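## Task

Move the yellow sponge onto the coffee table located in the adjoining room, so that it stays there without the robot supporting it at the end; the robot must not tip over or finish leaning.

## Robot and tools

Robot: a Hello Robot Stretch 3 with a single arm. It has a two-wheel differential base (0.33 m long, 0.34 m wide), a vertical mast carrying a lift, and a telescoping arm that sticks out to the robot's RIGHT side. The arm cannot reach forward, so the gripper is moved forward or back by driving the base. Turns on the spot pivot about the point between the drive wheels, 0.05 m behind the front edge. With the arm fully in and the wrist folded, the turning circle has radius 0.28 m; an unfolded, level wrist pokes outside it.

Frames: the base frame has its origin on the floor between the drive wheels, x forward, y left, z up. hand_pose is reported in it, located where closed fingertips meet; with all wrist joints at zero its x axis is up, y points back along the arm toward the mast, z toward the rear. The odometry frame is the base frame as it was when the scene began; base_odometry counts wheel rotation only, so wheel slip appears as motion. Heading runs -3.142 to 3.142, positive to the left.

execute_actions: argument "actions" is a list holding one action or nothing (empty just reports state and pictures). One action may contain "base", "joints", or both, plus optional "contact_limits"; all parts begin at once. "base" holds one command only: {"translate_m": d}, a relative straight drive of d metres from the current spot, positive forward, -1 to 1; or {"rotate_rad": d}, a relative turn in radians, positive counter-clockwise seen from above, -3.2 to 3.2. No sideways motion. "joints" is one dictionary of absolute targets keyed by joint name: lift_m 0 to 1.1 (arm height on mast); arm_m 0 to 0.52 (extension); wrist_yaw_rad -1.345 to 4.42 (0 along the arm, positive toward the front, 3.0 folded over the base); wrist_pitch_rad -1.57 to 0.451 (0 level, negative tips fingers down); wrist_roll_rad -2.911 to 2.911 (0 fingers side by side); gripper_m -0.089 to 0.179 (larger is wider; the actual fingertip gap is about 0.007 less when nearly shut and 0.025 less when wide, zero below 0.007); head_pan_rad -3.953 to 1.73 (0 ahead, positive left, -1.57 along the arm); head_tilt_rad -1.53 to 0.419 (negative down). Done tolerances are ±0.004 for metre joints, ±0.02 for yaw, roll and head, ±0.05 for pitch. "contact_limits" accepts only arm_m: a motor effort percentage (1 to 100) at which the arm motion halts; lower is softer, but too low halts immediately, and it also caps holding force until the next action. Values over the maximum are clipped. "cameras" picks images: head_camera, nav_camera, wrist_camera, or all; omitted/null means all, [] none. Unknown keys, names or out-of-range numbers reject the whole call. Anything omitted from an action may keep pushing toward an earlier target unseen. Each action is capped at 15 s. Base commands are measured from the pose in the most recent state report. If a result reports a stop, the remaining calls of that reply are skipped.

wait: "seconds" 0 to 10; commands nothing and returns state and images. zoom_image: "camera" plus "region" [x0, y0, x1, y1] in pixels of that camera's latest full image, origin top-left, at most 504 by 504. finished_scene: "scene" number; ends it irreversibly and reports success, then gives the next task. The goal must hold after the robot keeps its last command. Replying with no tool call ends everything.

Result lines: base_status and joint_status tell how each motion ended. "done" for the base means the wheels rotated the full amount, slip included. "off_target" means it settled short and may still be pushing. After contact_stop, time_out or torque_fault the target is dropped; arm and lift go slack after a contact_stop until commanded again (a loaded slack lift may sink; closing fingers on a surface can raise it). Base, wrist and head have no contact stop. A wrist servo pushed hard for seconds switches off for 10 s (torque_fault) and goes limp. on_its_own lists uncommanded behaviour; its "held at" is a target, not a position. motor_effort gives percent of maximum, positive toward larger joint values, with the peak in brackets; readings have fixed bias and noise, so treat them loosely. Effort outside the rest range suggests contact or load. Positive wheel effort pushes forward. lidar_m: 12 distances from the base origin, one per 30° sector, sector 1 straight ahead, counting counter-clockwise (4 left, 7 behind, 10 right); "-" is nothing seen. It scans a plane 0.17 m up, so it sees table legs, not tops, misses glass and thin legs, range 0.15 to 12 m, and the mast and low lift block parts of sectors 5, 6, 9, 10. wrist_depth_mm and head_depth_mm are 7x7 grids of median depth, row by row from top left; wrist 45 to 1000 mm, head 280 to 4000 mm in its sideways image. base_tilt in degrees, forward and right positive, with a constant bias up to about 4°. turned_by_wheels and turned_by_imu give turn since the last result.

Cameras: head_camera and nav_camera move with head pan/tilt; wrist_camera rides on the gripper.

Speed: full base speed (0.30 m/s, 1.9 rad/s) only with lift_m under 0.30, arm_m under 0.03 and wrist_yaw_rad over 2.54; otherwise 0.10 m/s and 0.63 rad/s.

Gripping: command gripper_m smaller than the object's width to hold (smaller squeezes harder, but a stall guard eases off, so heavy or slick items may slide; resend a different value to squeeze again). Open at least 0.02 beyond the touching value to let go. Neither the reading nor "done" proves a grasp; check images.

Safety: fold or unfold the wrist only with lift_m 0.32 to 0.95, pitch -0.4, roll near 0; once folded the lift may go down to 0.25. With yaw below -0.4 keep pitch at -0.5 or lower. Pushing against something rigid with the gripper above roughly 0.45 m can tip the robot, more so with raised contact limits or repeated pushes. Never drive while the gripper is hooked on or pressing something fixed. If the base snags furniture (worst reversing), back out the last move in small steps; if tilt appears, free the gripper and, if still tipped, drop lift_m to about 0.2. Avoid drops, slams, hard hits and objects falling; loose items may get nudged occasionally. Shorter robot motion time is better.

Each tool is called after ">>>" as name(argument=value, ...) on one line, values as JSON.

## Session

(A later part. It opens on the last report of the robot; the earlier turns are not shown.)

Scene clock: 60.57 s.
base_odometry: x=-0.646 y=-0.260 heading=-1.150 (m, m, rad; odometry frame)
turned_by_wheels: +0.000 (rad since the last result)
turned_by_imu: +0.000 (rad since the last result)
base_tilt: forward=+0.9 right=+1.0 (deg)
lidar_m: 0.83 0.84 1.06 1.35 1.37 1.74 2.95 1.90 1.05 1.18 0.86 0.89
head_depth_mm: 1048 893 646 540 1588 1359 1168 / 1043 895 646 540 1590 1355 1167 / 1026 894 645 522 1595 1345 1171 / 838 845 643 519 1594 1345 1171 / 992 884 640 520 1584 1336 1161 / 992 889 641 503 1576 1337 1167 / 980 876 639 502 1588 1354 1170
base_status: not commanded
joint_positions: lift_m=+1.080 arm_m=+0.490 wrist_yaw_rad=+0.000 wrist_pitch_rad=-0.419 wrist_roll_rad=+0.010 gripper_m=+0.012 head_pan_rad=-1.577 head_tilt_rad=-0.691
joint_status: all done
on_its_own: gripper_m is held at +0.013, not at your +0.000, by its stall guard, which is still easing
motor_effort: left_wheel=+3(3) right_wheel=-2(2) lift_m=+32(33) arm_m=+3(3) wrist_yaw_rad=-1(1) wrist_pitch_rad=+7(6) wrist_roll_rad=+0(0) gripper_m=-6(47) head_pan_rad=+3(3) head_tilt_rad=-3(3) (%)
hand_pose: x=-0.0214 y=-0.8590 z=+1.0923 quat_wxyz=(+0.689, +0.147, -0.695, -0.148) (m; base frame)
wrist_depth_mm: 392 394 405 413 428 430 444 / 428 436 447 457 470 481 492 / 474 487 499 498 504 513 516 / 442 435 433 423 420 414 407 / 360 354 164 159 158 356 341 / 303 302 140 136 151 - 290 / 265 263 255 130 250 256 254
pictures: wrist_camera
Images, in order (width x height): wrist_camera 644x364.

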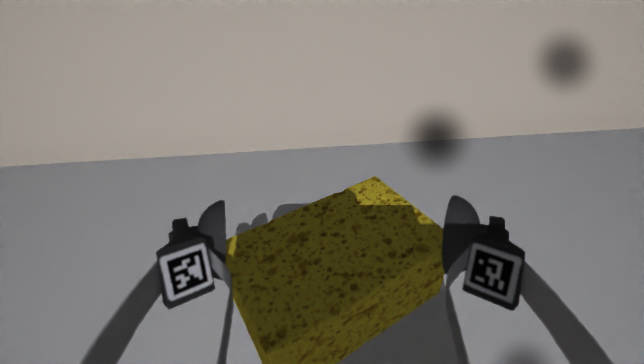

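>>> execute_actions(actions=[{"joints":{"arm_m":0,"gripper_m":0.04},"base":{"rotate_rad":-0.25}}], cameras=[])

>>> execute_actions(actions=[{"joints":{"lift_m":0.9,"wrist_yaw_rad":3.1,"head_pan_rad":1.4,"head_tilt_rad":-0.5},"base":{"translate_m":-1.0}}], cameras=["wrist_camera"])

>>> execute_actions(actions=[{"base":{"rotate_rad":0.25}}], cameras=[])

>>> execute_actions(actions=[{"base":{"translate_m":-1.0}}])

Scene clock: 67.00 s.
base_odometry: x=-0.646 y=-0.260 heading=-1.400 (m, m, rad; odometry frame)
turned_by_wheels: -0.250 (rad since the last result)
turned_by_imu: -0.251 (rad since the last result)
base_tilt: forward=+0.9 right=+0.9 (deg)
lidar_m: 0.83 0.83 0.91 1.36 1.35 1.48 2.39 2.89 1.05 1.19 1.18 0.86
head_depth_mm: - - - - 1500 1344 1173 / - - - - - 1308 1168 / - - - - - 1312 1166 / 1043 - 671 - 1548 1342 1163 / 1039 886 694 512 1594 1343 1163 / 1004 888 641 503 1583 1343 1166 / 974 883 642 503 1547 1350 1169
base_status: done
joint_positions: lift_m=+1.080 arm_m=+0.001 wrist_yaw_rad=+0.000 wrist_pitch_rad=-0.419 wrist_roll_rad=+0.010 gripper_m=+0.062 head_pan_rad=-1.577 head_tilt_rad=-0.691
joint_status: gripper_m off_target (ended at +0.062, target +0.040); the others done
on_its_own: gripper_m is held at +0.061, not at your +0.040, by its stall guard, which is still easing
motor_effort: left_wheel=+2(10) right_wheel=-1(8) lift_m=+32(31) arm_m=-1(0) wrist_yaw_rad=+0(0) wrist_pitch_rad=+6(7) wrist_roll_rad=+0(0) gripper_m=-23(33) head_pan_rad=+3(3) head_tilt_rad=-2(3) (%)
hand_pose: x=-0.0216 y=-0.3703 z=+1.0923 quat_wxyz=(+0.689, +0.146, -0.695, -0.148) (m; base frame)
wrist_depth_mm: 745 790 867 939 - - - / 769 771 756 743 732 714 712 / 568 561 549 542 540 529 521 / 444 439 435 429 424 419 413 / 363 360 163 159 158 372 - / 307 305 142 135 151 - - / 267 268 276 133 - - -
pictures: none
No camera images: the call's "cameras" was empty. Leave "cameras" out to get every camera's image.

Scene clock: 78.30 s.
base_odometry: x=-0.816 y=+0.725 heading=-1.400 (m, m, rad; odometry frame)
turned_by_wheels: +0.000 (rad since the last result)
turned_by_imu: +0.003 (rad since the last result)
base_tilt: forward=+1.0 right=+1.0 (deg)
lidar_m: 1.78 1.76 1.23 1.00 1.00 1.13 1.72 2.01 1.89 1.55 1.09 1.69
head_depth_mm: 1167 1318 1511 1733 1890 1527 1281 / 1097 1233 1372 1588 1771 1531 1278 / 1031 1137 1283 1442 1656 1509 1277 / 971 1068 1187 1329 1516 1532 1273 / 920 998 1105 1226 1390 1467 1275 / 873 948 1034 1144 1284 1432 1270 / 827 899 976 1072 1191 1343 1281
base_status: done
joint_positions: lift_m=+0.900 arm_m=+0.001 wrist_yaw_rad=+3.098 wrist_pitch_rad=-0.419 wrist_roll_rad=+0.010 gripper_m=+0.071 head_pan_rad=+1.393 head_tilt_rad=-0.507
joint_status: all done
on_its_own: gripper_m is held at +0.070, not at your +0.040, by its stall guard, which is not easing now
motor_effort: left_wheel=+3(4) right_wheel=-1(5) lift_m=+25(26) arm_m=-1(1) wrist_yaw_rad=+2(4) wrist_pitch_rad=+6(7) wrist_roll_rad=+0(0) gripper_m=-19(23) head_pan_rad=+3(38) head_tilt_rad=+3(14) (%)
hand_pose: x=-0.0115 y=+0.0782 z=+0.9127 quat_wxyz=(+0.163, +0.698, +0.131, +0.685) (m; base frame)
wrist_depth_mm: 806 850 - - - - - / 873 935 - - - - - / 941 - - - - - - / - - - - - - - / - - 157 158 157 - - / - - 144 134 150 - - / - - - 132 - - -
pictures: wrist_camera
Images, in order (width x height): wrist_camera 644x364.

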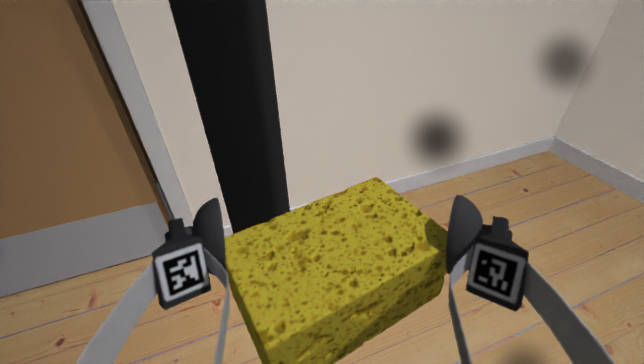

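Scene clock: 79.87 s.
base_odometry: x=-0.816 y=+0.725 heading=-1.150 (m, m, rad; odometry frame)
turned_by_wheels: +0.250 (rad since the last result)
turned_by_imu: +0.252 (rad since the last result)
base_tilt: forward=+1.0 right=+0.9 (deg)
lidar_m: 1.77 1.60 1.07 0.99 1.00 1.33 2.01 2.04 1.66 1.10 1.10 1.77
head_depth_mm: 943 1047 1169 1333 1552 1525 1281 / 910 1009 1132 1279 1475 1507 1279 / 888 973 1089 1223 1400 1525 1273 / 861 949 1049 1172 1337 1469 1275 / 838 913 1014 1135 1283 1440 1268 / 812 885 980 1084 1233 1403 1276 / 793 865 952 1053 1179 1341 1281
base_status: done
joint_positions: lift_m=+0.900 arm_m=+0.001 wrist_yaw_rad=+3.098 wrist_pitch_rad=-0.419 wrist_roll_rad=+0.010 gripper_m=+0.071 head_pan_rad=+1.393 head_tilt_rad=-0.507
joint_status: not commanded
on_its_own: gripper_m is held at +0.070, not at your +0.040, by its stall guard, which is not easing now
motor_effort: left_wheel=-2(6) right_wheel=+2(6) lift_m=+25(25) arm_m=+0(0) wrist_yaw_rad=+2(2) wrist_pitch_rad=+6(6) wrist_roll_rad=+0(0) gripper_m=-19(19) head_pan_rad=+3(3) head_tilt_rad=+3(3) (%)
hand_pose: x=-0.0115 y=+0.0782 z=+0.9127 quat_wxyz=(+0.163, +0.698, +0.131, +0.685) (m; base frame)
wrist_depth_mm: 934 960 - 972 - - - / - - - - - - - / - - - - - - - / - - - - - - - / - - 157 159 157 - - / - - 144 135 150 - - / - - - 133 - - -
pictures: none
No camera images: the call's "cameras" was empty. Leave "cameras" out to get every camera's image.

Scene clock: 91.17 s.
base_odometry: x=-1.224 y=+1.638 heading=-1.150 (m, m, rad; odometry frame)
turned_by_wheels: +0.000 (rad since the last result)
turned_by_imu: +0.002 (rad since the last result)
base_tilt: forward=+1.0 right=+0.9 (deg)
lidar_m: 2.76 1.42 0.99 0.92 0.92 1.09 1.01 1.03 1.30 1.65 1.67 1.66
head_depth_mm: 871 966 1080 1211 1385 1490 1281 / 849 928 1039 1185 1358 1493 1276 / 818 901 1002 1130 1293 1441 1264 / 796 872 968 1084 1227 1406 1274 / 771 846 932 1043 1186 1366 1265 / 751 820 900 1008 1137 1300 1266 / 729 795 874 973 1095 1243 1264
base_status: done
joint_positions: lift_m=+0.900 arm_m=+0.001 wrist_yaw_rad=+3.098 wrist_pitch_rad=-0.419 wrist_roll_rad=+0.010 gripper_m=+0.071 head_pan_rad=+1.393 head_tilt_rad=-0.507
joint_status: not commanded
on_its_own: gripper_m is held at +0.070, not at your +0.040, by its stall guard, which is not easing now
motor_effort: left_wheel=-2(7) right_wheel=+3(3) lift_m=+25(25) arm_m=-1(1) wrist_yaw_rad=+2(2) wrist_pitch_rad=+7(6) wrist_roll_rad=+0(0) gripper_m=-19(19) head_pan_rad=+3(3) head_tilt_rad=+2(3) (%)
hand_pose: x=-0.0115 y=+0.0782 z=+0.9127 quat_wxyz=(+0.163, +0.698, +0.131, +0.685) (m; base frame)
wrist_depth_mm: 791 818 - 902 946 962 942 / 875 899 - 998 - - - / 961 979 - - - - - / - - - - - - - / - - 157 159 157 - - / - - 144 134 150 - - / - - - 133 - - -
pictures: head_camera (sideways: a quarter turn clockwise sets it upright), nav_camera (sideways: a quarter turn counterclockwise sets it upright), wrist_camera
Images, in order (width x height): head_camera 896x504, nav_camera 672x504, wrist_camera 644x364.

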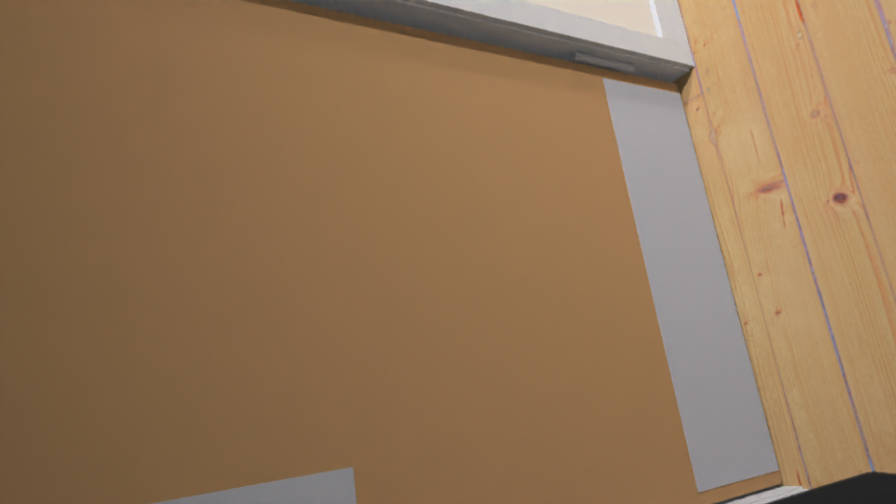

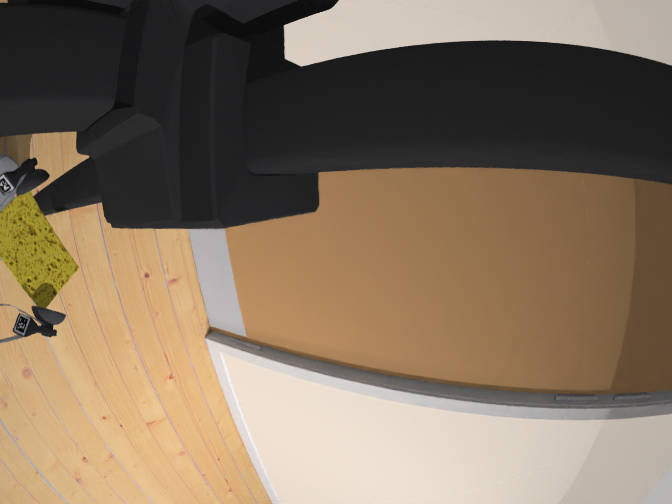

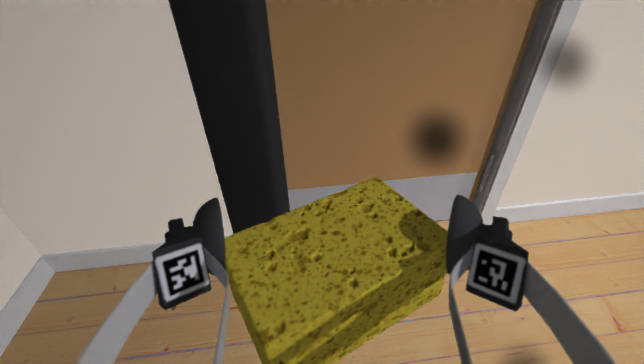

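>>> execute_actions(actions=[{"base":{"translate_m":0.07}}], cameras=[])

>>> execute_actions(actions=[{"base":{"rotate_rad":1.57},"joints":{"head_pan_rad":0,"head_tilt_rad":-0.9}}], cameras=["head_camera","nav_camera"])

Scene clock: 94.20 s.
base_odometry: x=-1.196 y=+1.574 heading=-1.150 (m, m, rad; odometry frame)
turned_by_wheels: +0.000 (rad since the last result)
turned_by_imu: +0.000 (rad since the last result)
base_tilt: forward=+1.0 right=+1.0 (deg)
lidar_m: 2.69 1.43 1.00 0.93 0.94 1.15 1.09 1.10 1.40 1.64 1.66 1.60
head_depth_mm: 878 975 1077 1203 1385 1499 1271 / 853 942 1047 1185 1370 1474 1268 / 823 907 1017 1134 1313 1453 1269 / 804 879 976 1094 1239 1412 1268 / 779 852 946 1054 1193 1371 1265 / 759 828 909 1016 1149 1308 1261 / 736 803 880 980 1100 1246 1287
base_status: done
joint_positions: lift_m=+0.900 arm_m=+0.001 wrist_yaw_rad=+3.098 wrist_pitch_rad=-0.419 wrist_roll_rad=+0.010 gripper_m=+0.071 head_pan_rad=+1.393 head_tilt_rad=-0.507
joint_status: not commanded
on_its_own: gripper_m is held at +0.070, not at your +0.040, by its stall guard, which is not easing now
motor_effort: left_wheel=-2(5) right_wheel=+2(6) lift_m=+25(25) arm_m=-1(1) wrist_yaw_rad=+2(2) wrist_pitch_rad=+6(7) wrist_roll_rad=+0(0) gripper_m=-19(20) head_pan_rad=+3(3) head_tilt_rad=+3(3) (%)
hand_pose: x=-0.0115 y=+0.0782 z=+0.9127 quat_wxyz=(+0.163, +0.698, +0.131, +0.685) (m; base frame)
wrist_depth_mm: 801 827 - 905 951 978 1000 / 882 894 - 998 - - - / 950 - - - - - - / - - - - - - - / - - 157 158 157 - - / - - 144 134 150 - - / - - - 133 - - -
pictures: none
No camera images: the call's "cameras" was empty. Leave "cameras" out to get every camera's image.

Scene clock: 97.67 s.
base_odometry: x=-1.196 y=+1.574 heading=+0.420 (m, m, rad; odometry frame)
turned_by_wheels: +1.570 (rad since the last result)
turned_by_imu: +1.584 (rad since the last result)
base_tilt: forward=+0.9 right=+0.9 (deg)
lidar_m: 0.93 0.92 1.15 1.09 1.10 1.39 1.64 1.66 1.60 2.69 1.43 1.00
head_depth_mm: 862 1027 1241 1528 1398 1235 1119 / 858 1008 1228 1494 1402 1244 1112 / 843 991 1209 1502 1400 1235 1114 / 836 975 1193 1510 1392 1232 1110 / 828 965 1164 1473 1400 1235 1113 / 819 949 1153 1442 1397 1235 1118 / 812 941 1103 1343 1399 1242 1110
base_status: done
joint_positions: lift_m=+0.900 arm_m=+0.001 wrist_yaw_rad=+3.098 wrist_pitch_rad=-0.419 wrist_roll_rad=+0.010 gripper_m=+0.071 head_pan_rad=+0.007 head_tilt_rad=-0.889
joint_status: all done
on_its_own: gripper_m is held at +0.070, not at your +0.040, by its stall guard, which is not easing now
motor_effort: left_wheel=-1(7) right_wheel=+2(5) lift_m=+24(25) arm_m=-1(1) wrist_yaw_rad=+2(2) wrist_pitch_rad=+6(6) wrist_roll_rad=+0(0) gripper_m=-19(19) head_pan_rad=-3(35) head_tilt_rad=-3(21) (%)
hand_pose: x=-0.0115 y=+0.0781 z=+0.9127 quat_wxyz=(+0.163, +0.698, +0.131, +0.685) (m; base frame)
wrist_depth_mm: 931 968 - - - - 961 / - - - - - - 963 / - - - - - - - / - - - - - - - / - - 156 158 157 - - / - - 144 134 150 - - / - - - 133 - - 978
pictures: head_camera (sideways: a quarter turn clockwise sets it upright), nav_camera (sideways: a quarter turn counterclockwise sets it upright)
Images, in order (width x height): head_camera 896x504, nav_camera 672x504.

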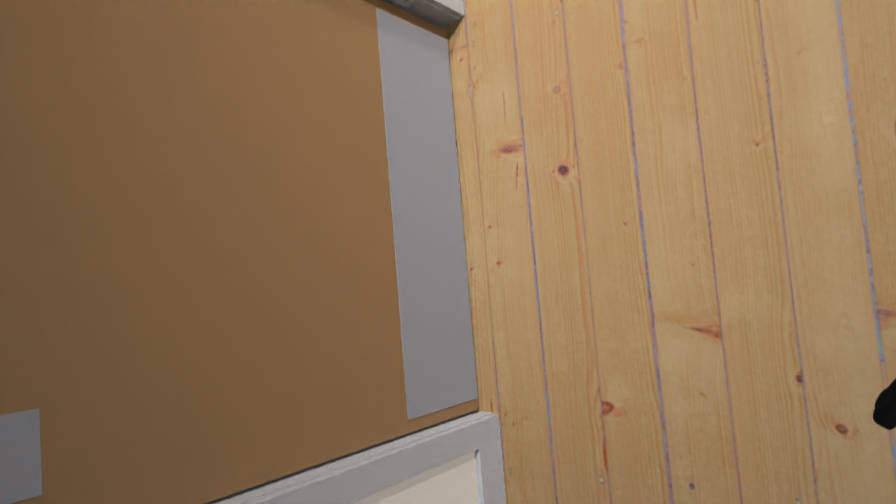

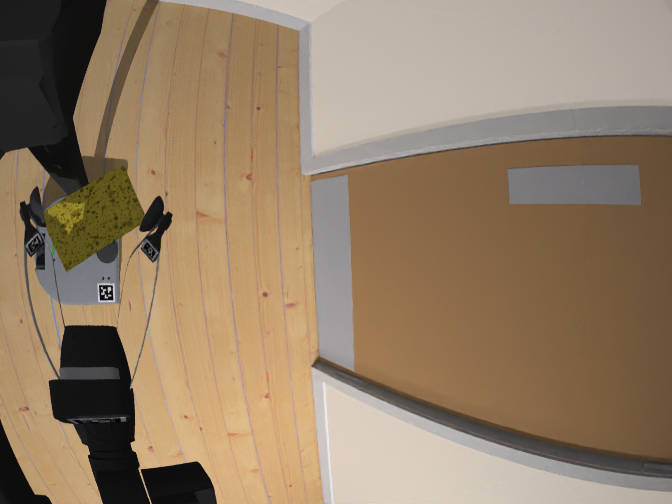

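>>> execute_actions(actions=[{"base":{"rotate_rad":0.04}}], cameras=[])

>>> execute_actions(actions=[{"base":{"translate_m":1.0},"joints":{"head_tilt_rad":-0.6}}], cameras=["nav_camera"])

>>> execute_actions(actions=[{"base":{"translate_m":0.3}}], cameras=["nav_camera","wrist_camera"])

Scene clock: 100.63 s.
base_odometry: x=-1.196 y=+1.574 heading=+0.460 (m, m, rad; odometry frame)
turned_by_wheels: +0.040 (rad since the last result)
turned_by_imu: +0.041 (rad since the last result)
base_tilt: forward=+0.9 right=+0.9 (deg)
lidar_m: 0.93 0.93 1.16 1.09 1.10 1.44 1.64 1.64 1.60 2.69 1.37 0.98
head_depth_mm: 854 1000 1216 1503 1398 1247 1111 / 842 993 1203 1505 1396 1237 1117 / 837 984 1189 1508 1403 1245 1115 / 829 977 1178 1499 1407 1231 1119 / 824 966 1175 1476 1400 1236 1117 / 820 963 1160 1432 1397 1236 1111 / 818 942 1099 1395 1386 1241 1113
base_status: done
joint_positions: lift_m=+0.900 arm_m=+0.001 wrist_yaw_rad=+3.098 wrist_pitch_rad=-0.419 wrist_roll_rad=+0.010 gripper_m=+0.071 head_pan_rad=+0.007 head_tilt_rad=-0.889
joint_status: not commanded
on_its_own: gripper_m is held at +0.070, not at your +0.040, by its stall guard, which is not easing now
motor_effort: left_wheel=-2(7) right_wheel=+2(5) lift_m=+25(25) arm_m=+0(0) wrist_yaw_rad=+2(2) wrist_pitch_rad=+6(7) wrist_roll_rad=+0(0) gripper_m=-20(20) head_pan_rad=-3(2) head_tilt_rad=-4(4) (%)
hand_pose: x=-0.0115 y=+0.0781 z=+0.9127 quat_wxyz=(+0.163, +0.698, +0.131, +0.685) (m; base frame)
wrist_depth_mm: 996 973 - - - - 996 / - - - - - - 996 / - - - - - - - / - - - - - - - / - - 157 158 158 - - / - - 145 134 150 - - / - - - 133 - - 973
pictures: none
No camera images: the call's "cameras" was empty. Leave "cameras" out to get every camera's image.

Scene clock: 111.67 s.
base_odometry: x=-0.300 y=+2.017 heading=+0.460 (m, m, rad; odometry frame)
turned_by_wheels: +0.000 (rad since the last result)
turned_by_imu: -0.110 (rad since the last result)
base_tilt: forward=+0.8 right=+0.9 (deg)
lidar_m: - - 0.15 0.22 0.34 1.41 2.62 2.39 2.91 0.22 0.15 -
head_depth_mm: - - - - - - - / - - - - - - - / - - - - - - - / - - - - - - - / - - - - - - - / - - - - - - - / - - - - - - -
base_status: done
joint_positions: lift_m=+0.900 arm_m=+0.001 wrist_yaw_rad=+3.154 wrist_pitch_rad=-0.417 wrist_roll_rad=+0.010 gripper_m=+0.071 head_pan_rad=+0.024 head_tilt_rad=-0.594
joint_status: all done
on_its_own: wrist_yaw_rad is held at +3.151, not at your +3.100, by its stall guard, which is not easing now; gripper_m is held at +0.070, not at your +0.040, by its stall guard, which is not easing now
motor_effort: left_wheel=+8(65) right_wheel=+4(19) lift_m=+27(28) arm_m=+0(1) wrist_yaw_rad=-3(42) wrist_pitch_rad=+5(7) wrist_roll_rad=+0(0) gripper_m=-21(23) head_pan_rad=-9(10) head_tilt_rad=-1(17) (%)
hand_pose: x=-0.0240 y=+0.0786 z=+0.9129 quat_wxyz=(+0.143, +0.694, +0.150, +0.690) (m; base frame)
wrist_depth_mm: 997 - - 364 - 163 105 / - - - 400 364 163 105 / - - - 446 362 162 105 / - - - 474 305 162 104 / - - 159 158 158 139 104 / - - 143 135 150 174 104 / - - - 133 301 160 97
pictures: nav_camera (sideways: a quarter turn counterclockwise sets it upright)
Images, in order (width x height): nav_camera 672x504.

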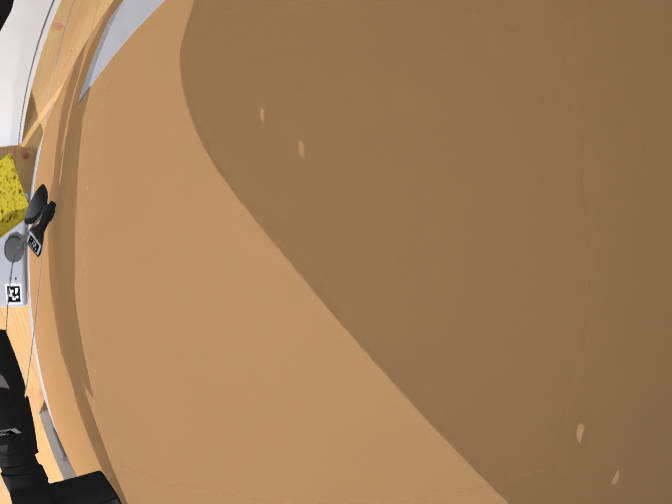

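Scene clock: 115.73 s.
base_odometry: x=-0.031 y=+2.151 heading=+0.460 (m, m, rad; odometry frame)
turned_by_wheels: +0.000 (rad since the last result)
turned_by_imu: -0.440 (rad since the last result)
base_tilt: forward=+0.8 right=+0.9 (deg)
lidar_m: - - 0.15 0.20 1.09 0.47 1.63 2.83 2.55 0.24 0.15 -
head_depth_mm: - - - - - - - / - - - - - - - / - - - - - - - / - - - - - - - / - - - - - - - / - - - - - - - / - - - - - - -
base_status: done
joint_positions: lift_m=+0.900 arm_m=+0.001 wrist_yaw_rad=+3.157 wrist_pitch_rad=-0.417 wrist_roll_rad=+0.010 gripper_m=+0.071 head_pan_rad=+0.028 head_tilt_rad=-0.597
joint_status: not commanded
on_its_own: wrist_yaw_rad is held at +3.151, not at your +3.100, by its stall guard, which is not easing now; gripper_m is held at +0.070, not at your +0.040, by its stall guard, which is not easing now
motor_effort: left_wheel=+13(53) right_wheel=+5(23) lift_m=+27(28) arm_m=+0(0) wrist_yaw_rad=-8(8) wrist_pitch_rad=+6(6) wrist_roll_rad=+0(0) gripper_m=-21(21) head_pan_rad=-11(13) head_tilt_rad=-1(2) (%)
hand_pose: x=-0.0248 y=+0.0786 z=+0.9129 quat_wxyz=(+0.142, +0.694, +0.151, +0.690) (m; base frame)
wrist_depth_mm: 940 - - - 339 159 104 / 763 - - - 339 159 104 / 568 - - - 339 159 104 / 424 - - - 292 159 104 / 432 939 159 158 157 138 104 / 466 534 142 135 152 - 104 / 521 664 - 134 295 160 99
pictures: nav_camera (sideways: a quarter turn counterclockwise sets it upright), wrist_camera
Images, in order (width x height): nav_camera 672x504, wrist_camera 644x364.

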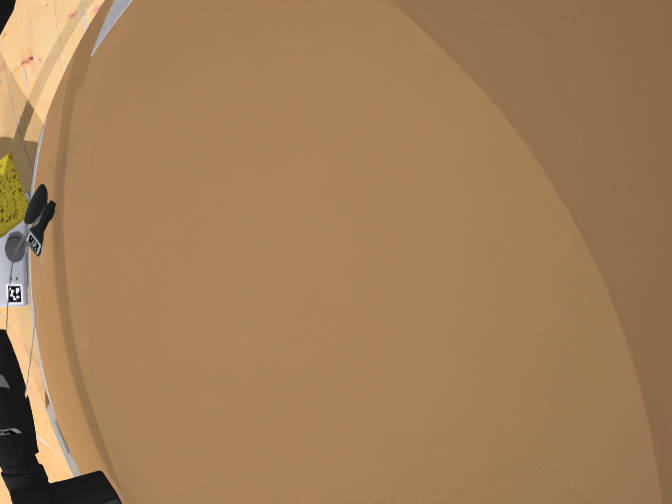

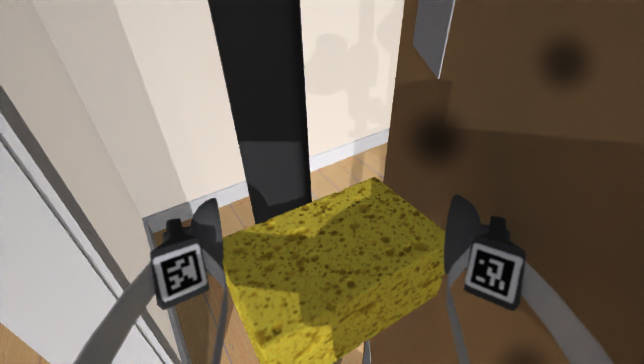

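>>> execute_actions(actions=[{"base":{"rotate_rad":0.5}}], cameras=["nav_camera"])

>>> execute_actions(actions=[{"base":{"translate_m":0.25}}], cameras=["nav_camera"])

Scene clock: 119.00 s.
base_odometry: x=-0.031 y=+2.150 heading=+0.960 (m, m, rad; odometry frame)
turned_by_wheels: +0.500 (rad since the last result)
turned_by_imu: +0.110 (rad since the last result)
base_tilt: forward=+0.9 right=+0.8 (deg)
lidar_m: - - 0.15 0.20 0.42 0.42 1.75 2.77 2.51 0.25 0.15 -
head_depth_mm: - - - - - - - / - - - - - - - / - - - - - - - / - - - - - - - / - - - - - - - / - - - - - - - / - - - - - - -
base_status: done
joint_positions: lift_m=+0.900 arm_m=+0.001 wrist_yaw_rad=+3.138 wrist_pitch_rad=-0.417 wrist_roll_rad=+0.010 gripper_m=+0.071 head_pan_rad=+0.006 head_tilt_rad=-0.596
joint_status: not commanded
on_its_own: gripper_m is held at +0.070, not at your +0.040, by its stall guard, which is not easing now
motor_effort: left_wheel=+15(37) right_wheel=+2(23) lift_m=+28(27) arm_m=+1(0) wrist_yaw_rad=-37(42) wrist_pitch_rad=+6(6) wrist_roll_rad=+0(0) gripper_m=-22(23) head_pan_rad=-2(10) head_tilt_rad=-1(1) (%)
hand_pose: x=-0.0204 y=+0.0787 z=+0.9129 quat_wxyz=(+0.149, +0.695, +0.145, +0.688) (m; base frame)
wrist_depth_mm: 320 - - - 296 149 99 / 337 - - - 303 150 99 / 357 743 - - 308 151 100 / 388 460 - - 270 152 100 / 435 468 159 159 158 142 101 / - 507 139 135 157 138 101 / - 625 662 135 323 155 97
pictures: nav_camera (sideways: a quarter turn counterclockwise sets it upright)
Images, in order (width x height): nav_camera 672x504.

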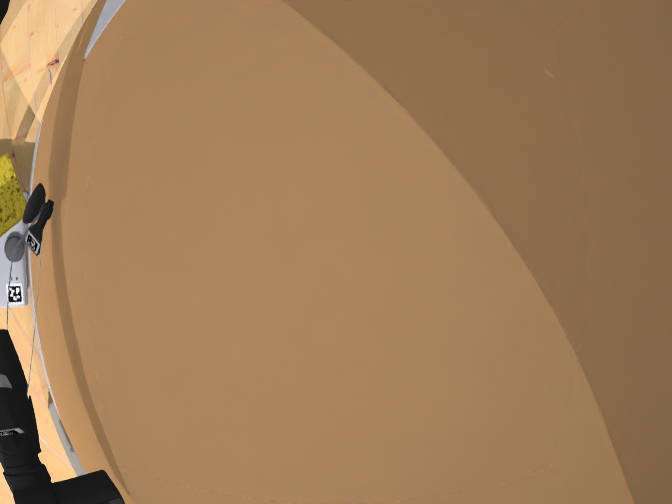

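Scene clock: 122.47 s.
base_odometry: x=+0.112 y=+2.355 heading=+0.960 (m, m, rad; odometry frame)
turned_by_wheels: +0.000 (rad since the last result)
turned_by_imu: -0.364 (rad since the last result)
base_tilt: forward=+0.8 right=+1.0 (deg)
lidar_m: - - 0.15 0.20 1.34 0.61 0.59 2.35 2.60 0.24 0.15 -
head_depth_mm: - - - - - - - / - - - - - - - / - - - - - - - / - - - - - - - / - - - - - - - / - - - - - - - / - - - - - - -
base_status: done
joint_positions: lift_m=+0.900 arm_m=+0.001 wrist_yaw_rad=+3.159 wrist_pitch_rad=-0.417 wrist_roll_rad=+0.010 gripper_m=+0.071 head_pan_rad=+0.030 head_tilt_rad=-0.592
joint_status: not commanded
on_its_own: wrist_yaw_rad is held at +3.155, not at your +3.100, by its stall guard, which is not easing now; gripper_m is held at +0.070, not at your +0.040, by its stall guard, which is not easing now
motor_effort: left_wheel=+18(50) right_wheel=+5(12) lift_m=+27(27) arm_m=+1(1) wrist_yaw_rad=-5(37) wrist_pitch_rad=+6(6) wrist_roll_rad=+0(0) gripper_m=-20(22) head_pan_rad=-11(11) head_tilt_rad=-2(3) (%)
hand_pose: x=-0.0252 y=+0.0787 z=+0.9129 quat_wxyz=(+0.141, +0.693, +0.152, +0.690) (m; base frame)
wrist_depth_mm: - - - - 336 159 104 / - - - - 341 160 104 / - - - - 341 159 104 / - - - - 294 159 104 / - - 160 158 158 139 104 / - - 142 134 153 - 104 / 958 - - 133 297 160 99
pictures: nav_camera (sideways: a quarter turn counterclockwise sets it upright)
Images, in order (width x height): nav_camera 672x504.

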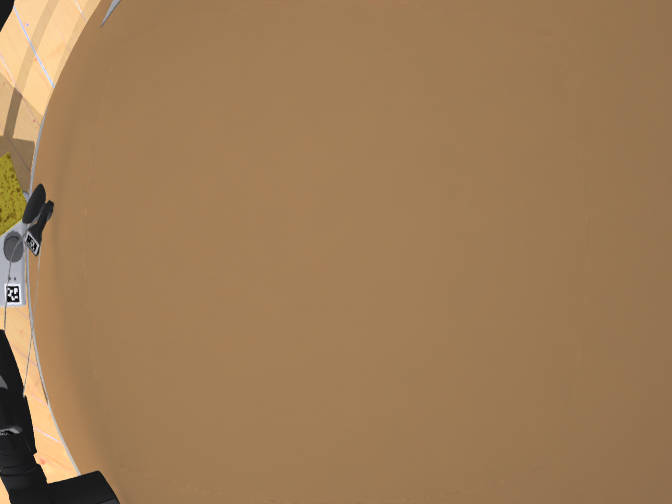

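>>> execute_actions(actions=[{"base":{"translate_m":0.2}}], cameras=[])

>>> execute_actions(actions=[{"base":{"translate_m":-0.08}}], cameras=[])

>>> execute_actions(actions=[{"base":{"rotate_rad":0.6}}], cameras=["nav_camera","head_camera"])

Scene clock: 127.37 s.
base_odometry: x=+0.227 y=+2.519 heading=+0.961 (m, m, rad; odometry frame)
turned_by_wheels: +0.000 (rad since the last result)
turned_by_imu: -0.312 (rad since the last result)
base_tilt: forward=+0.9 right=+0.9 (deg)
lidar_m: - - 0.15 0.20 1.59 1.46 0.73 1.84 2.99 0.24 0.15 -
head_depth_mm: - - - - - - - / - - - - - - - / - - - - - - - / - - - - - - - / - - - - - - - / - - - - - - - / - - - - - - -
base_status: translate_m off_target (by the wheels' count: +0.1999 of +0.2000)
joint_positions: lift_m=+0.900 arm_m=+0.001 wrist_yaw_rad=+3.159 wrist_pitch_rad=-0.417 wrist_roll_rad=+0.010 gripper_m=+0.071 head_pan_rad=+0.030 head_tilt_rad=-0.591
joint_status: not commanded
on_its_own: wrist_yaw_rad is held at +3.155, not at your +3.100, by its stall guard, which is not easing now; gripper_m is held at +0.070, not at your +0.040, by its stall guard, which is not easing now; left_wheel is at rest, and its effort (+23) is outside its rest range (-18 to +18)
motor_effort: left_wheel=+23(47) right_wheel=+5(12) lift_m=+27(27) arm_m=+1(0) wrist_yaw_rad=-5(5) wrist_pitch_rad=+6(6) wrist_roll_rad=+0(0) gripper_m=-19(20) head_pan_rad=-11(11) head_tilt_rad=-3(3) (%)
hand_pose: x=-0.0252 y=+0.0787 z=+0.9129 quat_wxyz=(+0.141, +0.693, +0.152, +0.690) (m; base frame)
wrist_depth_mm: - - - - 334 160 104 / - - - - 343 159 104 / - - - - 342 160 104 / - - - - 293 160 104 / - - 160 158 158 139 104 / - - 142 134 152 - 104 / - - - 134 297 160 99
pictures: none
No camera images: the call's "cameras" was empty. Leave "cameras" out to get every camera's image.

Scene clock: 129.23 s.
base_odometry: x=+0.181 y=+2.454 heading=+0.961 (m, m, rad; odometry frame)
turned_by_wheels: +0.000 (rad since the last result)
turned_by_imu: +0.000 (rad since the last result)
base_tilt: forward=+0.9 right=+0.9 (deg)
lidar_m: - - 0.15 0.19 1.51 1.39 0.65 0.73 2.97 2.63 0.15 -
head_depth_mm: - - - - - - - / - - - - - - - / - - - - - - - / - - - - - - - / - - - - - - - / - - - - - - - / - - - - - - -
base_status: done
joint_positions: lift_m=+0.900 arm_m=+0.001 wrist_yaw_rad=+3.156 wrist_pitch_rad=-0.417 wrist_roll_rad=+0.010 gripper_m=+0.071 head_pan_rad=+0.007 head_tilt_rad=-0.593
joint_status: not commanded
on_its_own: wrist_yaw_rad is held at +3.155, not at your +3.100, by its stall guard, which is not easing now; gripper_m is held at +0.070, not at your +0.040, by its stall guard, which is not easing now
motor_effort: left_wheel=+5(14) right_wheel=+0(4) lift_m=+28(27) arm_m=+1(1) wrist_yaw_rad=-2(6) wrist_pitch_rad=+6(6) wrist_roll_rad=+0(0) gripper_m=-19(21) head_pan_rad=-2(11) head_tilt_rad=-2(2) (%)
hand_pose: x=-0.0246 y=+0.0787 z=+0.9129 quat_wxyz=(+0.142, +0.694, +0.151, +0.690) (m; base frame)
wrist_depth_mm: - - - - 278 161 113 / - - - - 289 164 115 / - - - - 299 168 116 / - - - - 278 171 118 / - - 160 159 157 155 120 / - - 144 135 150 193 122 / - - - 133 311 184 116
pictures: none
No camera images: the call's "cameras" was empty. Leave "cameras" out to get every camera's image.

Scene clock: 131.37 s.
base_odometry: x=+0.181 y=+2.453 heading=+1.561 (m, m, rad; odometry frame)
turned_by_wheels: +0.600 (rad since the last result)
turned_by_imu: +0.333 (rad since the last result)
base_tilt: forward=+0.8 right=+0.8 (deg)
lidar_m: - - 0.15 0.20 1.33 0.58 0.58 2.40 2.60 0.23 0.15 -
head_depth_mm: - - - - - - - / - - - - - - - / - - - - - - - / - - - - - - - / - - - - - - - / - - - - - - - / - - - - - - -
base_status: done
joint_positions: lift_m=+0.900 arm_m=+0.001 wrist_yaw_rad=+3.159 wrist_pitch_rad=-0.418 wrist_roll_rad=+0.009 gripper_m=+0.071 head_pan_rad=-0.007 head_tilt_rad=-0.593
joint_status: not commanded
on_its_own: wrist_yaw_rad is held at +3.155, not at your +3.100, by its stall guard, which is not easing now; gripper_m is held at +0.070, not at your +0.040, by its stall guard, which is not easing now
motor_effort: left_wheel=+15(29) right_wheel=+9(32) lift_m=+28(28) arm_m=+1(1) wrist_yaw_rad=-5(35) wrist_pitch_rad=+6(6) wrist_roll_rad=+0(0) gripper_m=-20(20) head_pan_rad=+4(14) head_tilt_rad=-2(3) (%)
hand_pose: x=-0.0252 y=+0.0786 z=+0.9127 quat_wxyz=(+0.142, +0.693, +0.152, +0.690) (m; base frame)
wrist_depth_mm: - - - - 336 160 104 / - - - - 340 160 104 / - - - - 342 159 104 / - - - - 294 160 104 / - - 160 159 157 139 104 / - - 141 135 152 - 104 / 862 - - 133 295 160 99
pictures: head_camera (sideways: a quarter turn clockwise sets it upright), nav_camera (sideways: a quarter turn counterclockwise sets it upright)
Images, in order (width x height): head_camera 896x504, nav_camera 672x504.

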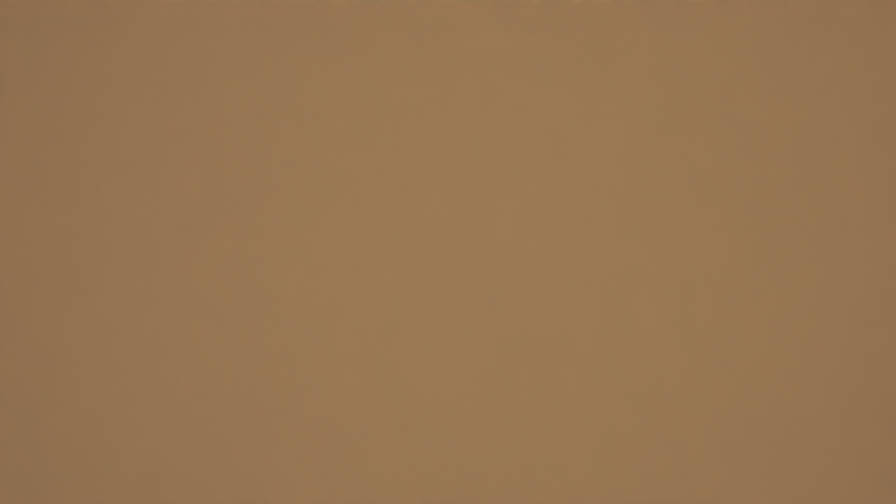

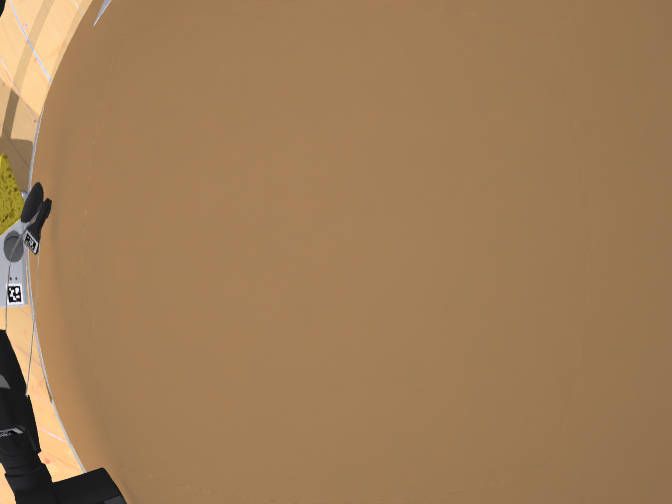

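>>> execute_actions(actions=[{"base":{"translate_m":-0.25}}], cameras=[])

>>> execute_actions(actions=[{"base":{"rotate_rad":1.0}}])

Scene clock: 136.07 s.
base_odometry: x=+0.178 y=+2.203 heading=+1.561 (m, m, rad; odometry frame)
turned_by_wheels: +0.000 (rad since the last result)
turned_by_imu: +0.001 (rad since the last result)
base_tilt: forward=+1.0 right=+0.8 (deg)
lidar_m: - - 0.15 0.18 1.14 0.34 0.36 2.06 2.52 3.09 0.28 0.15
head_depth_mm: - - - - - - - / - - - - - - - / - - - - - - - / - - - - - - - / - - - - - - - / - - - - - - - / - - - - - - -
base_status: done
joint_positions: lift_m=+0.900 arm_m=+0.001 wrist_yaw_rad=+3.156 wrist_pitch_rad=-0.418 wrist_roll_rad=+0.009 gripper_m=+0.071 head_pan_rad=-0.007 head_tilt_rad=-0.593
joint_status: not commanded
on_its_own: wrist_yaw_rad is held at +3.155, not at your +3.100, by its stall guard, which is not easing now; gripper_m is held at +0.070, not at your +0.040, by its stall guard, which is not easing now
motor_effort: left_wheel=+1(10) right_wheel=+2(6) lift_m=+27(27) arm_m=+1(1) wrist_yaw_rad=-2(6) wrist_pitch_rad=+6(6) wrist_roll_rad=+0(0) gripper_m=-20(20) head_pan_rad=+3(3) head_tilt_rad=-1(2) (%)
hand_pose: x=-0.0246 y=+0.0786 z=+0.9127 quat_wxyz=(+0.143, +0.694, +0.151, +0.690) (m; base frame)
wrist_depth_mm: 846 - - - 240 169 129 / 889 - - - 256 177 133 / 959 - - - 276 183 137 / - - - 464 271 192 142 / 638 - 160 159 157 182 147 / 326 - 144 134 150 227 151 / 342 - - 132 340 221 148
pictures: none
No camera images: the call's "cameras" was empty. Leave "cameras" out to get every camera's image.

Scene clock: 139.67 s.
base_odometry: x=+0.178 y=+2.203 heading=+2.561 (m, m, rad; odometry frame)
turned_by_wheels: +1.000 (rad since the last result)
turned_by_imu: +0.622 (rad since the last result)
base_tilt: forward=+0.9 right=+0.9 (deg)
lidar_m: - - 0.15 0.27 0.32 1.33 2.38 2.46 3.04 0.20 0.15 -
head_depth_mm: - - - - - - - / - - - - - - - / - - - - - - - / - - - - - - - / - - - - - - - / - - - - - - - / - - - - - - -
base_status: done
joint_positions: lift_m=+0.900 arm_m=+0.001 wrist_yaw_rad=+3.115 wrist_pitch_rad=-0.419 wrist_roll_rad=+0.009 gripper_m=+0.071 head_pan_rad=-0.007 head_tilt_rad=-0.593
joint_status: not commanded
on_its_own: gripper_m is held at +0.070, not at your +0.040, by its stall guard, which is not easing now; right_wheel is at rest, and its effort (+19) is outside its rest range (-18 to +18)
motor_effort: left_wheel=+4(23) right_wheel=+19(25) lift_m=+27(27) arm_m=+1(2) wrist_yaw_rad=-5(41) wrist_pitch_rad=+7(7) wrist_roll_rad=+1(0) gripper_m=-22(21) head_pan_rad=+3(12) head_tilt_rad=-2(2) (%)
hand_pose: x=-0.0152 y=+0.0785 z=+0.9126 quat_wxyz=(+0.157, +0.696, +0.137, +0.687) (m; base frame)
wrist_depth_mm: 946 289 - - - 156 101 / - 320 - - - 157 101 / - 368 359 - 352 156 101 / - - 401 - 295 156 100 / - - 159 159 158 139 100 / - - 140 134 156 - 100 / - - 641 134 339 154 95
pictures: head_camera (sideways: a quarter turn clockwise sets it upright), nav_camera (sideways: a quarter turn counterclockwise sets it upright), wrist_camera
Images, in order (width x height): head_camera 896x504, nav_camera 672x504, wrist_camera 644x364.

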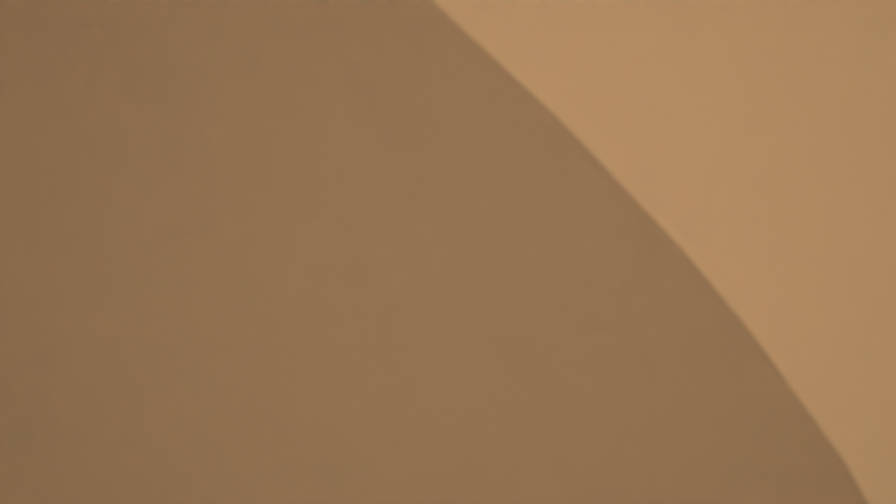

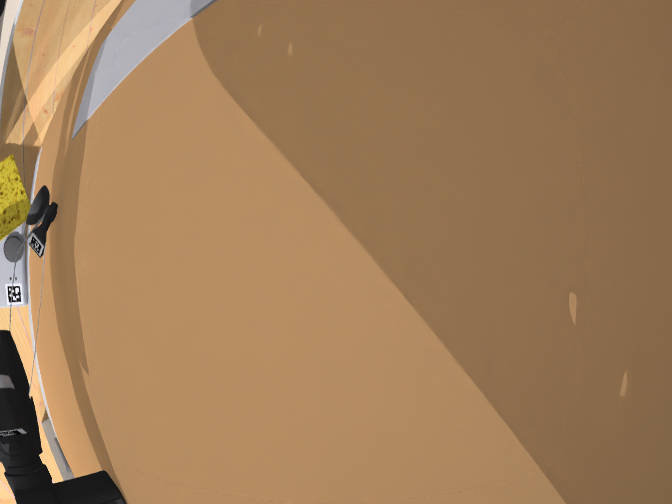

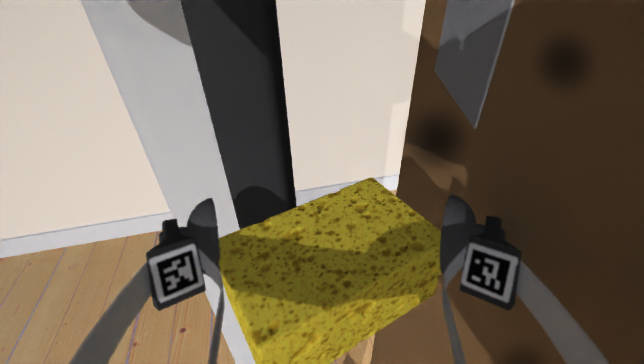

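>>> execute_actions(actions=[{"base":{"translate_m":-0.6},"joints":{"head_tilt_rad":-0.9}}])

Scene clock: 147.37 s.
base_odometry: x=+0.680 y=+1.874 heading=+2.561 (m, m, rad; odometry frame)
turned_by_wheels: +0.000 (rad since the last result)
turned_by_imu: +0.002 (rad since the last result)
base_tilt: forward=+0.9 right=+0.9 (deg)
lidar_m: 0.47 0.46 0.51 0.92 0.99 1.16 2.09 2.10 2.03 2.79 0.89 0.54
head_depth_mm: 450 535 663 875 1276 1240 1116 / 438 520 639 830 1183 1243 1116 / 426 503 614 791 1100 1237 1121 / 414 488 590 751 1033 1237 1120 / 406 474 567 721 969 1215 1109 / 396 460 550 686 912 1203 1118 / 385 445 534 659 829 1142 1105
base_status: done
joint_positions: lift_m=+0.900 arm_m=+0.001 wrist_yaw_rad=+3.112 wrist_pitch_rad=-0.421 wrist_roll_rad=+0.009 gripper_m=+0.071 head_pan_rad=-0.007 head_tilt_rad=-0.895
joint_status: all done
on_its_own: gripper_m is held at +0.070, not at your +0.040, by its stall guard, which is not easing now
motor_effort: left_wheel=+2(14) right_wheel=+0(12) lift_m=+27(27) arm_m=+2(1) wrist_yaw_rad=-3(36) wrist_pitch_rad=+7(7) wrist_roll_rad=+0(1) gripper_m=-20(24) head_pan_rad=+3(3) head_tilt_rad=-1(17) (%)
hand_pose: x=-0.0147 y=+0.0782 z=+0.9121 quat_wxyz=(+0.159, +0.696, +0.137, +0.686) (m; base frame)
wrist_depth_mm: 825 868 - 971 916 592 437 / 907 964 - - 946 610 449 / 991 - - - - 636 458 / - - - - 973 641 463 / - - 160 158 158 605 473 / - - 144 135 150 767 511 / - - - 133 - 709 518
pictures: head_camera (sideways: a quarter turn clockwise sets it upright), nav_camera (sideways: a quarter turn counterclockwise sets it upright), wrist_camera
Images, in order (width x height): head_camera 896x504, nav_camera 672x504, wrist_camera 644x364.

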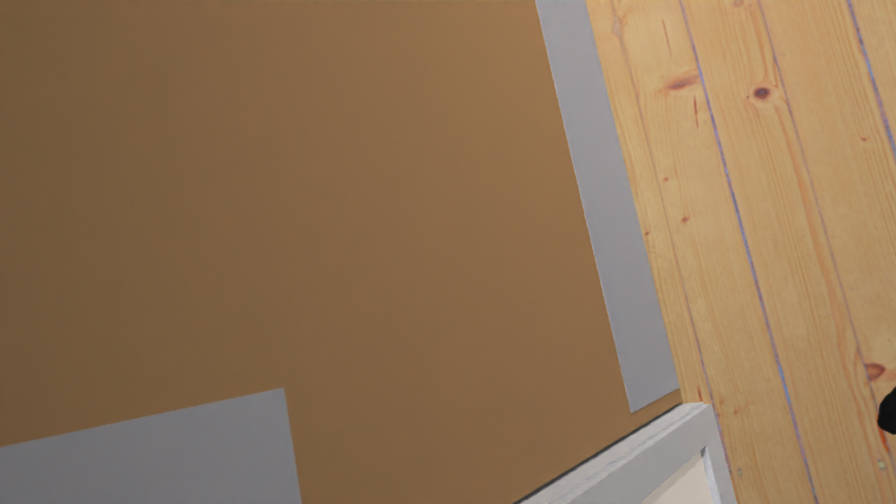

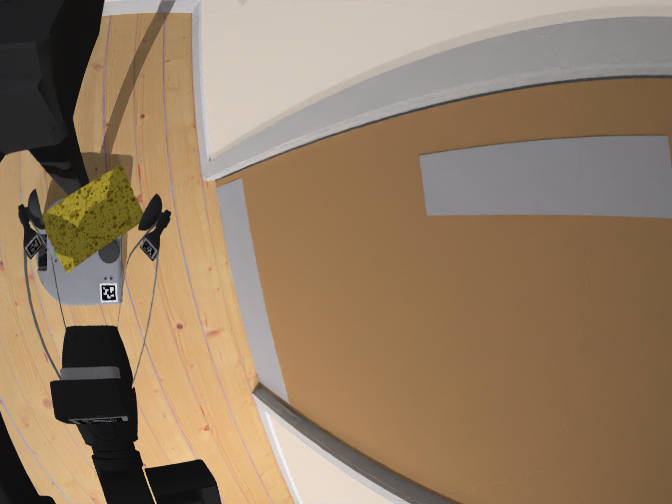

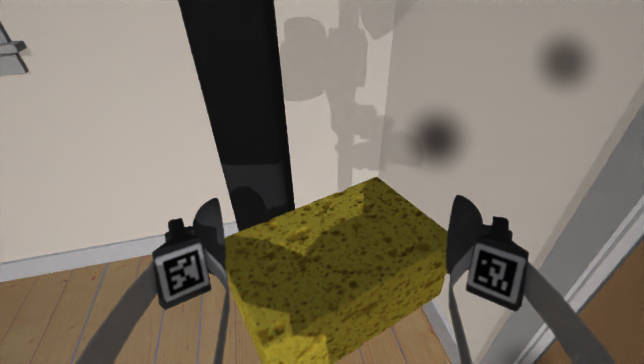

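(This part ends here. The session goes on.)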